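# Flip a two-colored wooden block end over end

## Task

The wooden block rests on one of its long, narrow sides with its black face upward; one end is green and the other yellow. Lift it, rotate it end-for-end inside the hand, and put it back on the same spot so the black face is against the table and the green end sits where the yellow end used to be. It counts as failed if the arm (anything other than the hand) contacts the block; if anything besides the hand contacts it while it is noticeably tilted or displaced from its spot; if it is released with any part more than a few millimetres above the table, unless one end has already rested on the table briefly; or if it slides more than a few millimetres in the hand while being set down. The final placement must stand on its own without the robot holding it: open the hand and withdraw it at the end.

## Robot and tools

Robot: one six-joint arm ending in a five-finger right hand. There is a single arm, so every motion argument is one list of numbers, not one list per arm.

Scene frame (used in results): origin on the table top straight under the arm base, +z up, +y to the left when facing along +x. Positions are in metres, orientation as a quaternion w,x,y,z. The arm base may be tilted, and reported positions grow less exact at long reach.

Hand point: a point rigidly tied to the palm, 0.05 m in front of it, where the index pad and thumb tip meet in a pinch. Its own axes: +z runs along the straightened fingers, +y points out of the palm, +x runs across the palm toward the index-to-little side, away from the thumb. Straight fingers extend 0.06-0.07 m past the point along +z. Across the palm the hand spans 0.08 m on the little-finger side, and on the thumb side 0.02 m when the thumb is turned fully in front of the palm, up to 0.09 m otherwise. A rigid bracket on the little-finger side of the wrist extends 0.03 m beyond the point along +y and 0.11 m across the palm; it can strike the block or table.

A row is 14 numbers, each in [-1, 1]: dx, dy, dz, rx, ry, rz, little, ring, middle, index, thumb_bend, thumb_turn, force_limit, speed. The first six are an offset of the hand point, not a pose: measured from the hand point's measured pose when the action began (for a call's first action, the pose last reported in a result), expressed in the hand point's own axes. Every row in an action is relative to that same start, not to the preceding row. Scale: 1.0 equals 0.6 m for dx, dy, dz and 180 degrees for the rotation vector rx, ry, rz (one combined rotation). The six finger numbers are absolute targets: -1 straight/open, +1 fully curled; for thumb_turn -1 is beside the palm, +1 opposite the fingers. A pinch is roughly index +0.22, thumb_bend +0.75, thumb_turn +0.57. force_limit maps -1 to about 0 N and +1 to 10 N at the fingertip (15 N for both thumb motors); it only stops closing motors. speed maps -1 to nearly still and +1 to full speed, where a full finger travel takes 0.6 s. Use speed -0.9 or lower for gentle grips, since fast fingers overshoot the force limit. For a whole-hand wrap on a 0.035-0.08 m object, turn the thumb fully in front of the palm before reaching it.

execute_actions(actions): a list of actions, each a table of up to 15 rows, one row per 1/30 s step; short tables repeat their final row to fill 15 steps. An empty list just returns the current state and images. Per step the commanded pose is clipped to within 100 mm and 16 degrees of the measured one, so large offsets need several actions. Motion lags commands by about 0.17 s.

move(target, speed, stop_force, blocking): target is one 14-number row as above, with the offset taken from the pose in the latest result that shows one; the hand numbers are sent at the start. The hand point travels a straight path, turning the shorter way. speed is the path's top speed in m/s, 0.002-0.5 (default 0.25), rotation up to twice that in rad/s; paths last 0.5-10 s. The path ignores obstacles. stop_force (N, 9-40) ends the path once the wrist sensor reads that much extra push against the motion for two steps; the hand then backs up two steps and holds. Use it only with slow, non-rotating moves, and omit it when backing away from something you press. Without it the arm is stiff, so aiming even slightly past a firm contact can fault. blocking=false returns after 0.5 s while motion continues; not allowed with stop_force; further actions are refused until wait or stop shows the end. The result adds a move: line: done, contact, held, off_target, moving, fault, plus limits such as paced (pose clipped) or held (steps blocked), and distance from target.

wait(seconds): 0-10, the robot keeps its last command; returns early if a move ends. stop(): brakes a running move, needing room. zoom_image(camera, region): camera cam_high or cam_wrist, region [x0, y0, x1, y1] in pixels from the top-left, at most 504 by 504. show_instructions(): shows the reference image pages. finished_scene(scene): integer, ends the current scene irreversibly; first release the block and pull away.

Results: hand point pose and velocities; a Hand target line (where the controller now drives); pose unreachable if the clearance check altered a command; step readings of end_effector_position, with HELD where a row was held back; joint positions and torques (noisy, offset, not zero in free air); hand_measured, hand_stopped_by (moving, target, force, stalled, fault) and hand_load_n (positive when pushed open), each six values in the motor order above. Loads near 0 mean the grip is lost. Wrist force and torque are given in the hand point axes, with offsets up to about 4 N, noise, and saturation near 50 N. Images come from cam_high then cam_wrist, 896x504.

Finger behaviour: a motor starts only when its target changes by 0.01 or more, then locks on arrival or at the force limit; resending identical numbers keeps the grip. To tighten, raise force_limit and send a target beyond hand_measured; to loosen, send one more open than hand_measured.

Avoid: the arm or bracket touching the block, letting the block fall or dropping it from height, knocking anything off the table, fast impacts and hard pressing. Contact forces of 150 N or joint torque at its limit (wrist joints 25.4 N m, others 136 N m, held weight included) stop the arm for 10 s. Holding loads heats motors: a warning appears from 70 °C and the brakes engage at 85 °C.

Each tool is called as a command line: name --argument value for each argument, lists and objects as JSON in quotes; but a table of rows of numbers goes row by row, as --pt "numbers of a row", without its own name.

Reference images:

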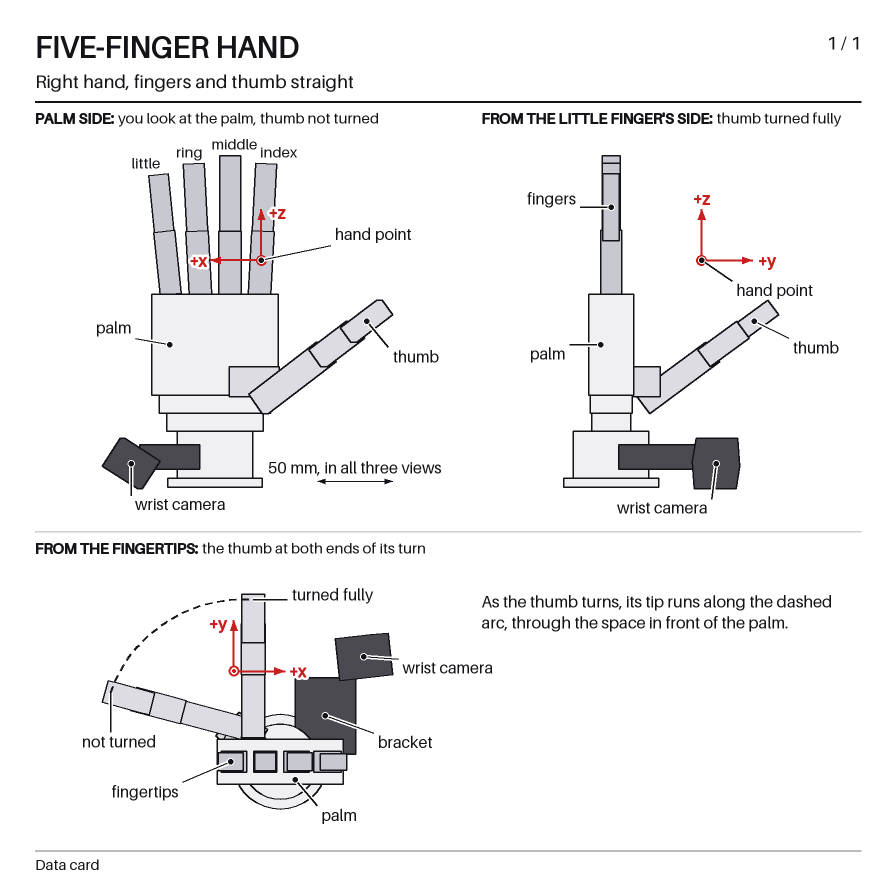

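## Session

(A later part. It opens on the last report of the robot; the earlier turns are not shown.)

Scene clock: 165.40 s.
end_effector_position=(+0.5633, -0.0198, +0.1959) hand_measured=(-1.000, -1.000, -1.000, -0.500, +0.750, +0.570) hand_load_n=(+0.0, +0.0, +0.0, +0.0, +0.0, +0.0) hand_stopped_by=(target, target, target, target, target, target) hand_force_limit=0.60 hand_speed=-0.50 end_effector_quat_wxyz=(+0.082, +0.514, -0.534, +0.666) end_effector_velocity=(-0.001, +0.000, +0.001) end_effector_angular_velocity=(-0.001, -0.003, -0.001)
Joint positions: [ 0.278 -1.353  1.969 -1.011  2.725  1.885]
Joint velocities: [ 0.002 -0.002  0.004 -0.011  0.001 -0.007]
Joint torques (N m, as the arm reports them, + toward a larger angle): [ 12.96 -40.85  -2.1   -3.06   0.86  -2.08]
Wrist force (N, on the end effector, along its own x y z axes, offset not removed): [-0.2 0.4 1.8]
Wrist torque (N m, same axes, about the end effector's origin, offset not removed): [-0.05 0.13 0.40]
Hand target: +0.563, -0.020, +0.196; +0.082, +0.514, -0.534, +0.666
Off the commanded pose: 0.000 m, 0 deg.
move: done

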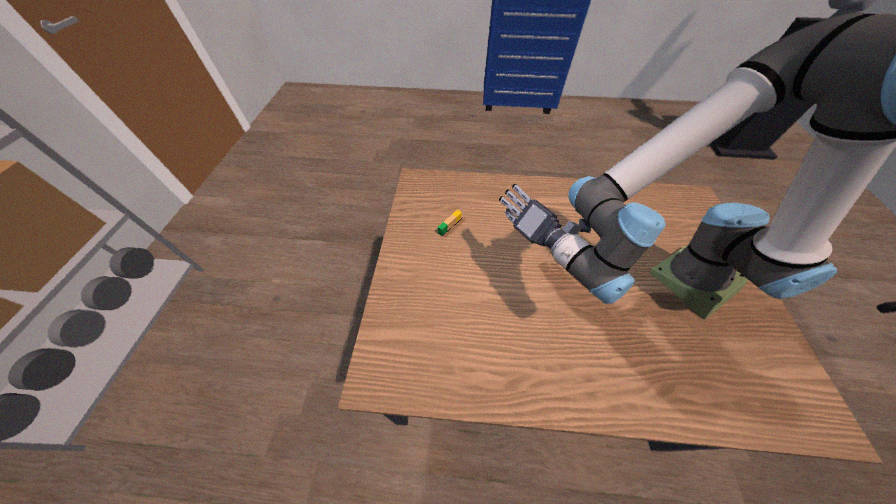

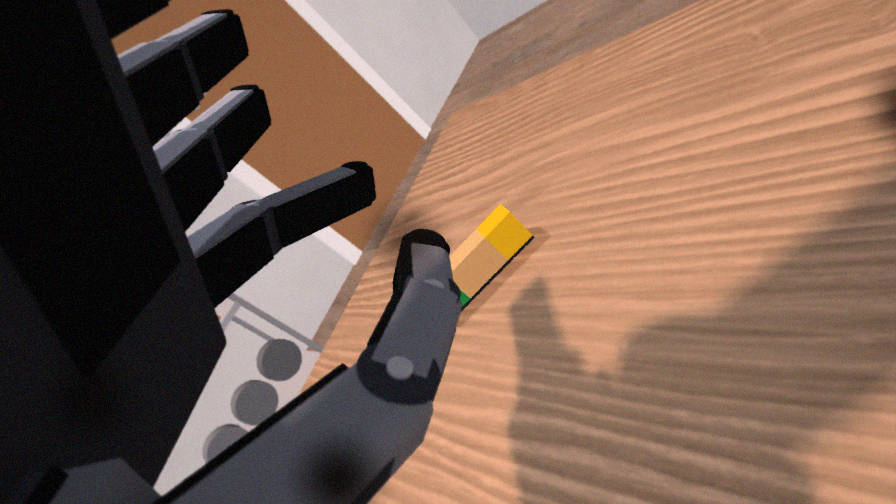

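move --target '[-0.253,-0.06,0.353,0,0,0,-1,-1,-1,-0.6,0.75,0.57,0.6,-0.5]'

move --target '[-0.08,0.065,0.01,0,0,0,-1,-1,-1,-0.6,0.75,0.57,0.6,-0.5]' --speed 0.08

move --target '[-0.0017,-0.007,0.031,0,0,0,-1,-1,-1,-0.6,0.75,0.57,0.6,-0.5]' --speed 0.02

move --target '[0.004,0,-0.012,0,0,0,-1,-1,-1,-0.6,0.75,0.57,0.6,-0.5]' --speed 0.03

move --target '[0.13,-0.1,-0.03,0,0,0,-1,-1,-1,-0.6,0.75,0.57,0.6,-0.5]'

move --target '[0.2,0.1,-0.3,0,0,0,-1,-1,-1,-0.6,0.75,0.57,0.6,-0.5]'

zoom_image --camera "cam_high" --region '[390, 150, 630, 285]'

Scene clock: 175.47 s.
end_effector_position=(+0.7828, -0.1066, +0.0803) hand_measured=(-1.000, -1.000, -1.000, -0.600, +0.750, +0.570) hand_load_n=(+0.0, +0.0, +0.0, +0.0, +0.0, +0.0) hand_stopped_by=(target, target, target, target, target, target) hand_force_limit=0.60 hand_speed=-0.50 end_effector_quat_wxyz=(+0.082, +0.514, -0.534, +0.666) end_effector_velocity=(+0.001, -0.001, -0.001) end_effector_angular_velocity=(+0.001, +0.003, -0.001)
Joint positions: [ 0.03  -0.88   1.406 -0.785  2.489  2.041]
Joint velocities: [-0.002  0.004 -0.006  0.005 -0.     0.002]
Joint torques (N m, as the arm reports them, + toward a larger angle): [  6.83 -42.96 -29.09   0.76  -2.29   1.38]
Wrist force (N, on the end effector, along its own x y z axes, offset not removed): [1.5 0.2 -5.5]
Wrist torque (N m, same axes, about the end effector's origin, offset not removed): [0.34 0.04 0.22]
Hand target: +0.783, -0.107, +0.080; +0.082, +0.514, -0.534, +0.666
Off the commanded pose: 0.000 m, 0 deg.
move: done

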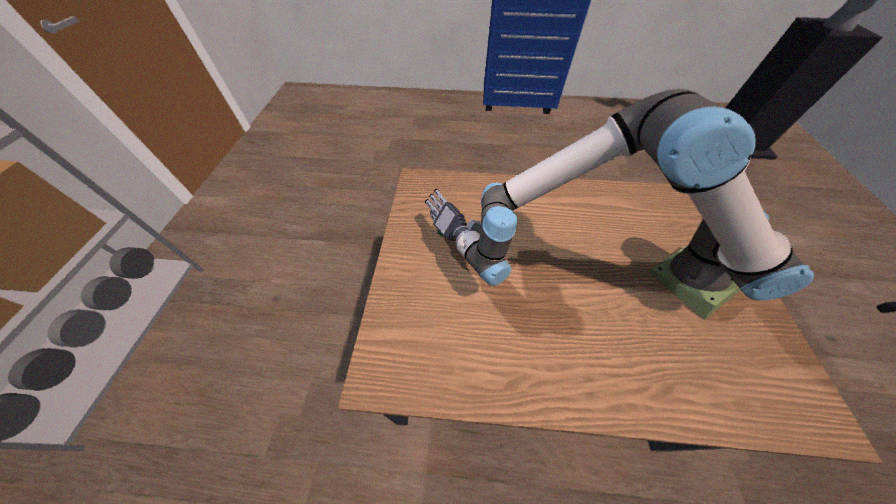

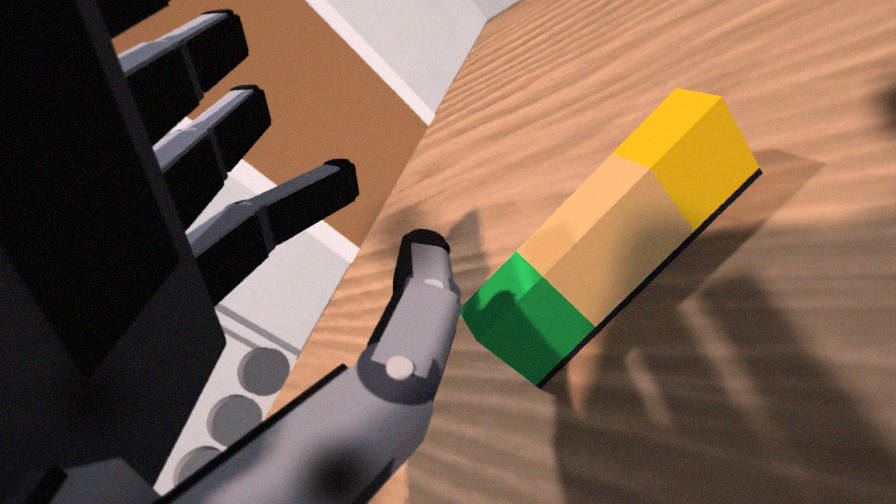

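Scene clock: 176.67 s.
end_effector_position=(+0.7826, -0.1066, +0.0183) hand_measured=(-1.000, -1.000, -1.000, -0.600, +0.750, +0.570) hand_load_n=(+0.0, +0.0, +0.0, +0.0, +0.0, +0.0) hand_stopped_by=(target, target, target, target, target, target) hand_force_limit=0.60 hand_speed=-0.50 end_effector_quat_wxyz=(+0.082, +0.514, -0.534, +0.666) end_effector_velocity=(+0.000, -0.000, -0.002) end_effector_angular_velocity=(+0.000, -0.002, -0.001)
Joint positions: [ 0.01  -0.788  1.416 -0.881  2.47   2.049]
Joint velocities: [-0.001  0.004 -0.001 -0.004 -0.     0.001]
Joint torques (N m, as the arm reports them, + toward a larger angle): [  6.93 -43.06 -29.59  -2.82  -2.24   1.52]
Wrist force (N, on the end effector, along its own x y z axes, offset not removed): [-0.3 -0.1 0.0]
Wrist torque (N m, same axes, about the end effector's origin, offset not removed): [-0.12 0.11 0.37]
Hand target: +0.783, -0.107, +0.018; +0.082, +0.514, -0.534, +0.666
Off the commanded pose: 0.000 m, 0 deg.
move: done

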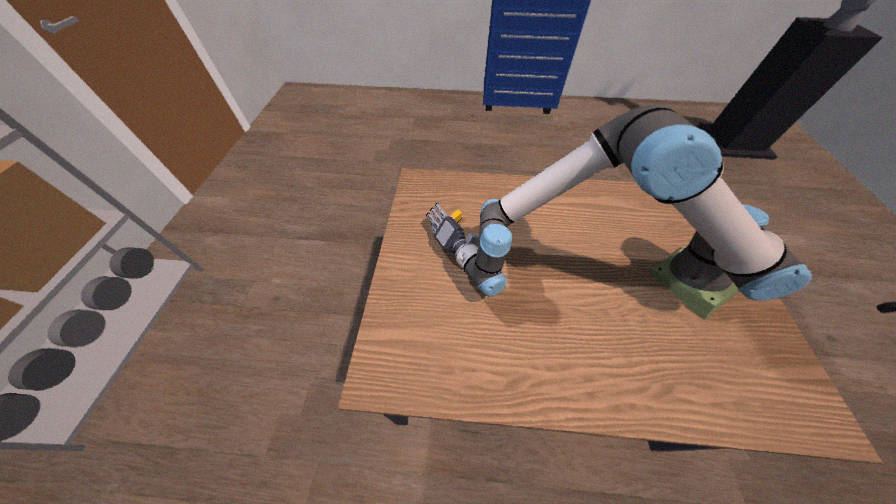

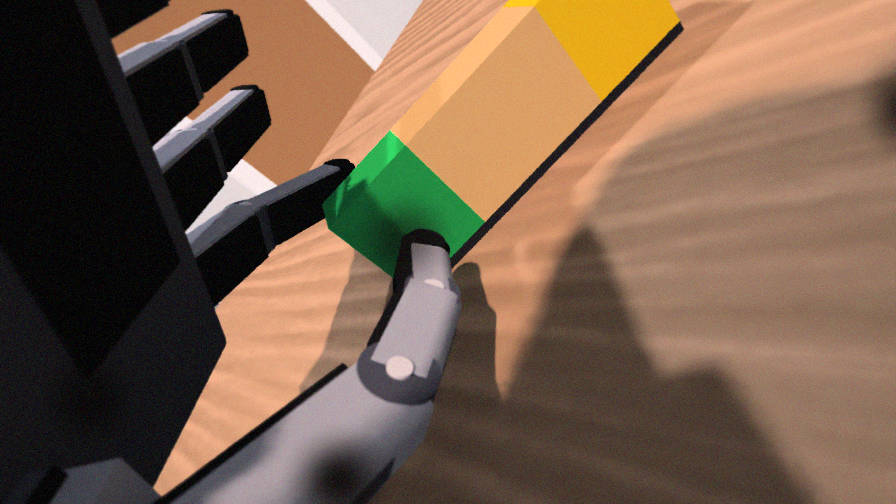

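Scene clock: 177.90 s.
end_effector_position=(+0.7969, -0.1191, +0.0183) hand_measured=(-1.000, -1.000, -1.000, -0.600, +0.750, +0.570) hand_load_n=(+0.0, +0.0, +0.0, +0.0, +0.0, +0.0) hand_stopped_by=(target, target, target, target, target, target) hand_force_limit=0.60 hand_speed=-0.50 end_effector_quat_wxyz=(+0.082, +0.514, -0.534, +0.666) end_effector_velocity=(+0.001, -0.001, +0.000) end_effector_angular_velocity=(+0.000, -0.001, -0.000)
Joint positions: [-0.008 -0.771  1.367 -0.844  2.452  2.056]
Joint velocities: [-0.001  0.001 -0.005  0.003 -0.001  0.001]
Joint torques (N m, as the arm reports them, + toward a larger angle): [  8.01 -45.55 -23.49   0.94  -1.94   1.55]
Wrist force (N, on the end effector, along its own x y z axes, offset not removed): [0.1 0.0 -0.1]
Wrist torque (N m, same axes, about the end effector's origin, offset not removed): [-0.23 0.36 0.26]
Hand target: +0.797, -0.119, +0.018; +0.082, +0.514, -0.534, +0.666
Off the commanded pose: 0.000 m, 0 deg.
move: done

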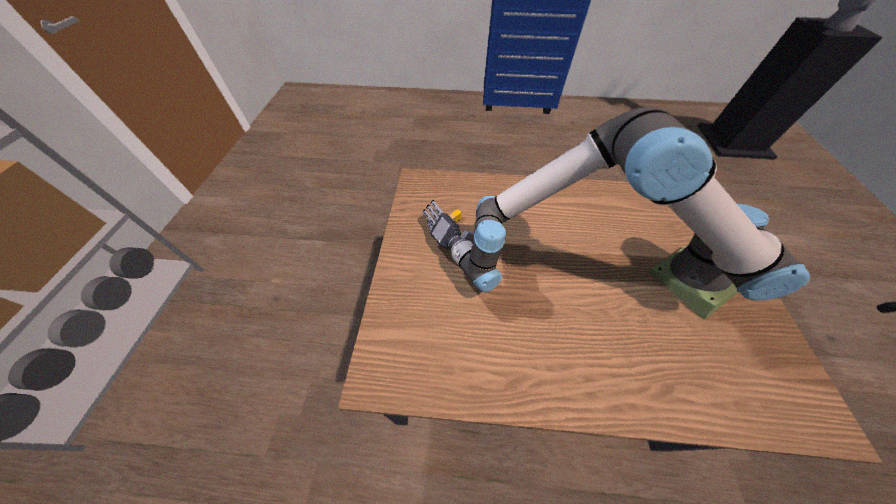

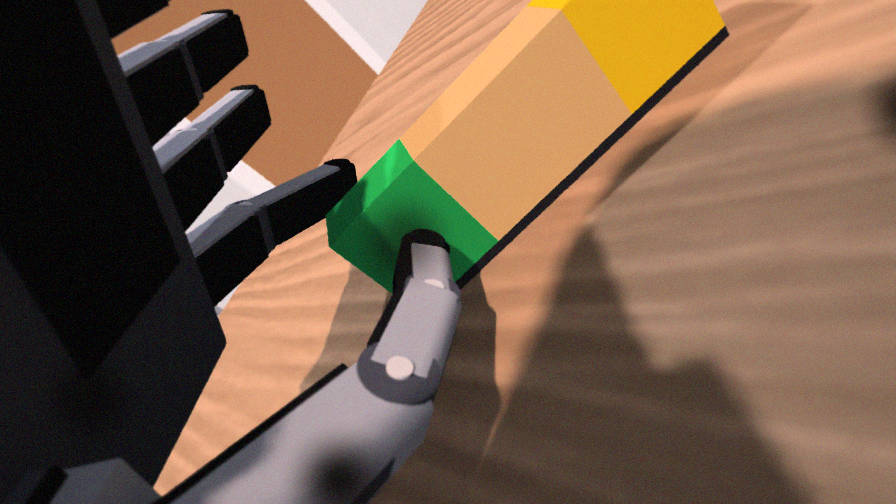

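Scene clock: 178.63 s.
end_effector_position=(+0.7916, -0.1145, +0.0208) hand_measured=(-1.000, -1.000, -1.000, -0.600, +0.750, +0.570) hand_load_n=(+0.0, +0.0, +0.0, +0.0, +0.0, +0.0) hand_stopped_by=(target, target, target, target, target, target) hand_force_limit=0.60 hand_speed=-0.50 end_effector_quat_wxyz=(+0.082, +0.514, -0.534, +0.666) end_effector_velocity=(-0.001, +0.001, +0.001) end_effector_angular_velocity=(-0.000, -0.001, -0.000)
Joint positions: [-0.001 -0.781  1.386 -0.854  2.459  2.053]
Joint velocities: [ 0.002 -0.003  0.005 -0.004  0.002 -0.001]
Joint torques (N m, as the arm reports them, + toward a larger angle): [ 19.5  -66.01  -0.26  -3.06   1.38  -1.7 ]
Wrist force (N, on the end effector, along its own x y z axes, offset not removed): [1.8 -0.7 -3.7]
Wrist torque (N m, same axes, about the end effector's origin, offset not removed): [0.05 -0.11 0.39]
Hand target: +0.791, -0.114, +0.021; +0.082, +0.514, -0.534, +0.666
Off the commanded pose: 0.000 m, 0 deg.
move: done

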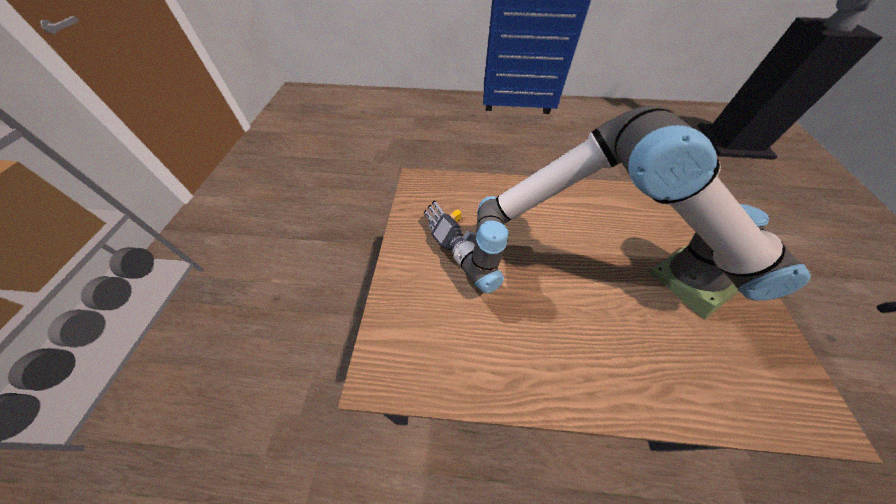

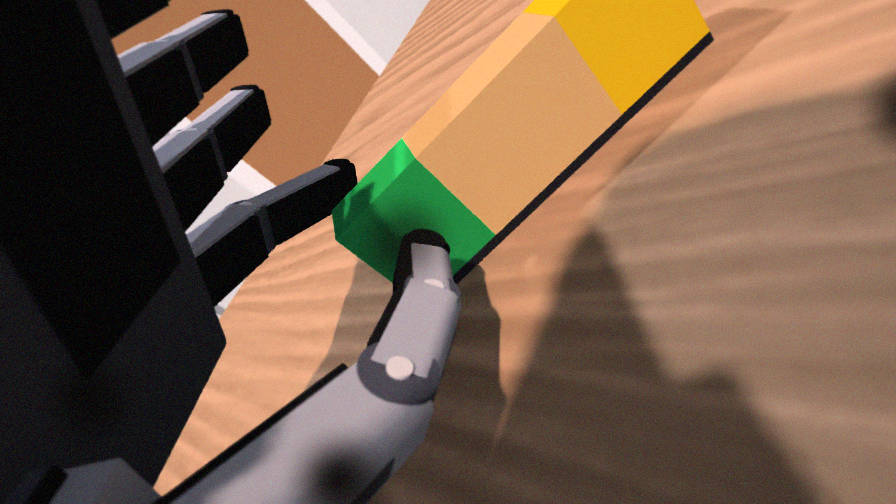

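Scene clock: 179.63 s.
end_effector_position=(+0.7847, -0.1094, +0.1203) hand_measured=(-1.000, -1.000, -1.000, -0.600, +0.750, +0.570) hand_load_n=(+0.0, +0.0, +0.0, +0.0, +0.0, +0.0) hand_stopped_by=(target, target, target, target, target, target) hand_force_limit=0.60 hand_speed=-0.50 end_effector_quat_wxyz=(+0.082, +0.514, -0.534, +0.666) end_effector_velocity=(-0.000, +0.001, +0.001) end_effector_angular_velocity=(+0.002, -0.001, +0.000)
Joint positions: [ 0.038 -0.931  1.381 -0.713  2.497  2.037]
Joint velocities: [ 0.001 -0.002 -0.     0.002  0.001  0.002]
Joint torques (N m, as the arm reports them, + toward a larger angle): [ 18.26 -62.22 -28.41   0.9    1.07   1.44]
Wrist force (N, on the end effector, along its own x y z axes, offset not removed): [0.0 1.9 0.1]
Wrist torque (N m, same axes, about the end effector's origin, offset not removed): [0.09 0.36 0.33]
Hand target: +0.785, -0.109, +0.120; +0.082, +0.514, -0.534, +0.666
Off the commanded pose: 0.000 m, 0 deg.
move: done

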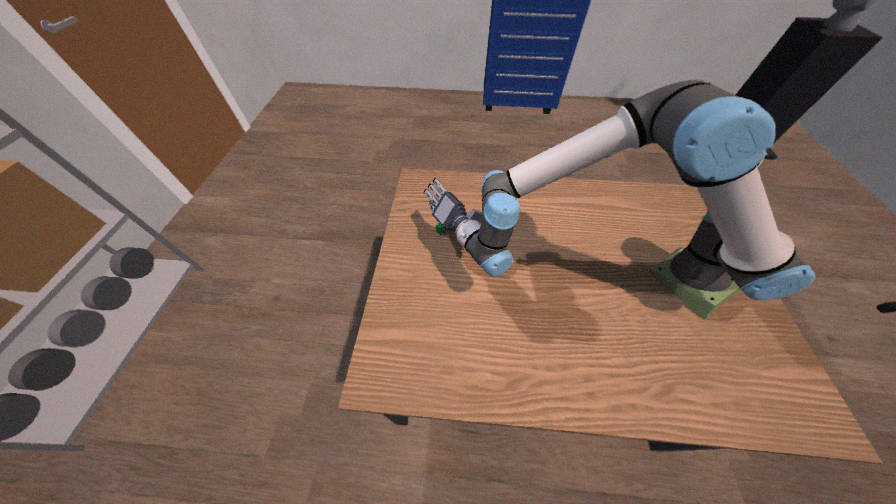

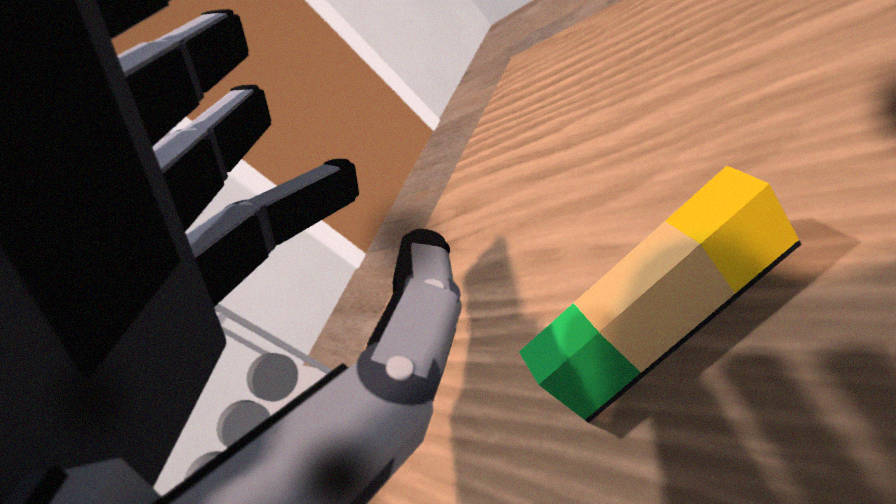

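Scene clock: 181.13 s.
end_effector_position=(+0.5828, -0.0440, +0.1932) hand_measured=(-1.000, -1.000, -1.000, -0.600, +0.750, +0.570) hand_load_n=(+0.0, +0.0, +0.0, +0.0, +0.0, +0.0) hand_stopped_by=(target, target, target, target, target, target) hand_force_limit=0.60 hand_speed=-0.50 end_effector_quat_wxyz=(+0.082, +0.514, -0.534, +0.666) end_effector_velocity=(-0.001, +0.000, +0.001) end_effector_angular_velocity=(-0.001, -0.001, -0.000)
Joint positions: [ 0.217 -1.342  1.935 -0.941  2.668  1.936]
Joint velocities: [ 0.002 -0.003  0.002 -0.004  0.001 -0.004]
Joint torques (N m, as the arm reports them, + toward a larger angle): [ 13.99 -41.75  -3.11  -3.56   0.98  -1.42]
Wrist force (N, on the end effector, along its own x y z axes, offset not removed): [1.6 1.1 -1.2]
Wrist torque (N m, same axes, about the end effector's origin, offset not removed): [0.07 -0.05 0.15]
Hand target: +0.583, -0.044, +0.193; +0.082, +0.514, -0.534, +0.666
Off the commanded pose: 0.000 m, 0 deg.
move: done

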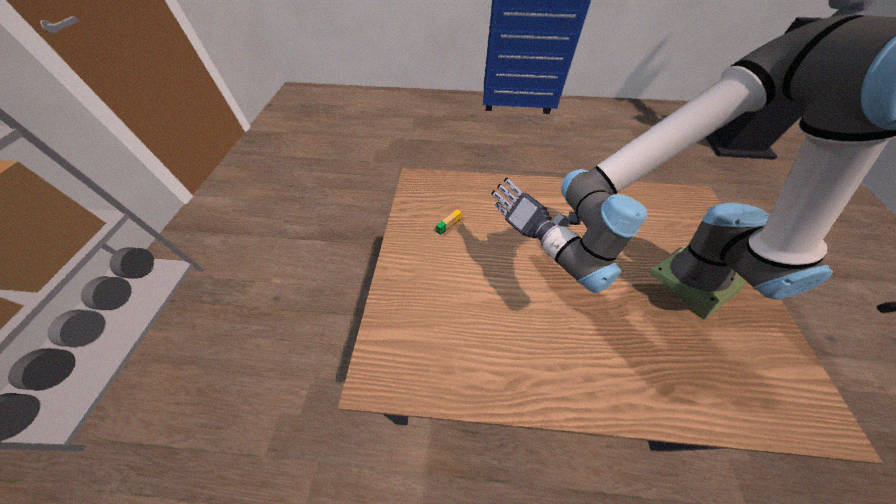

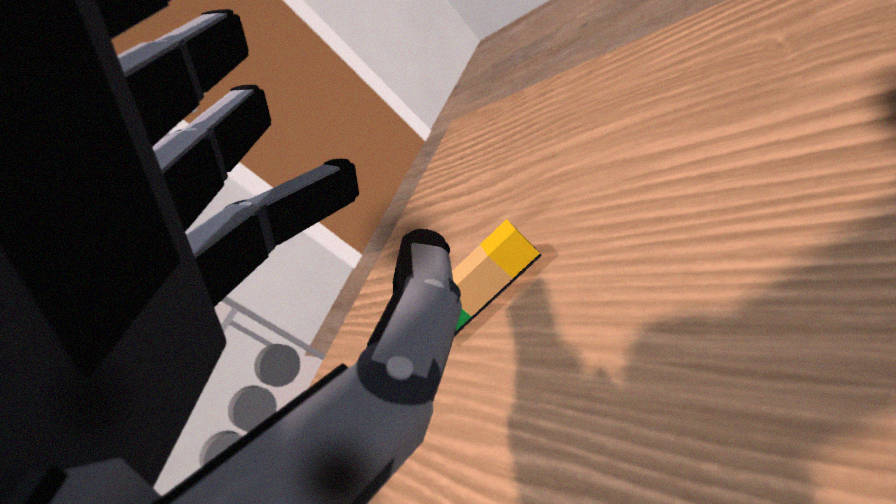

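Region (390, 150, 630, 285) of cam_high's 896x504 image, scaled by 2.100, with more detail than that image has; it fills the top 284 rows of this view, and the rest is white.

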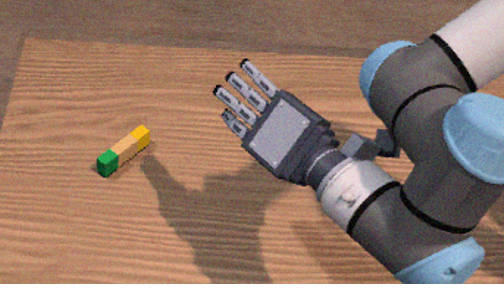

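finished_scene --scene 1

The scene is finished: the task was done.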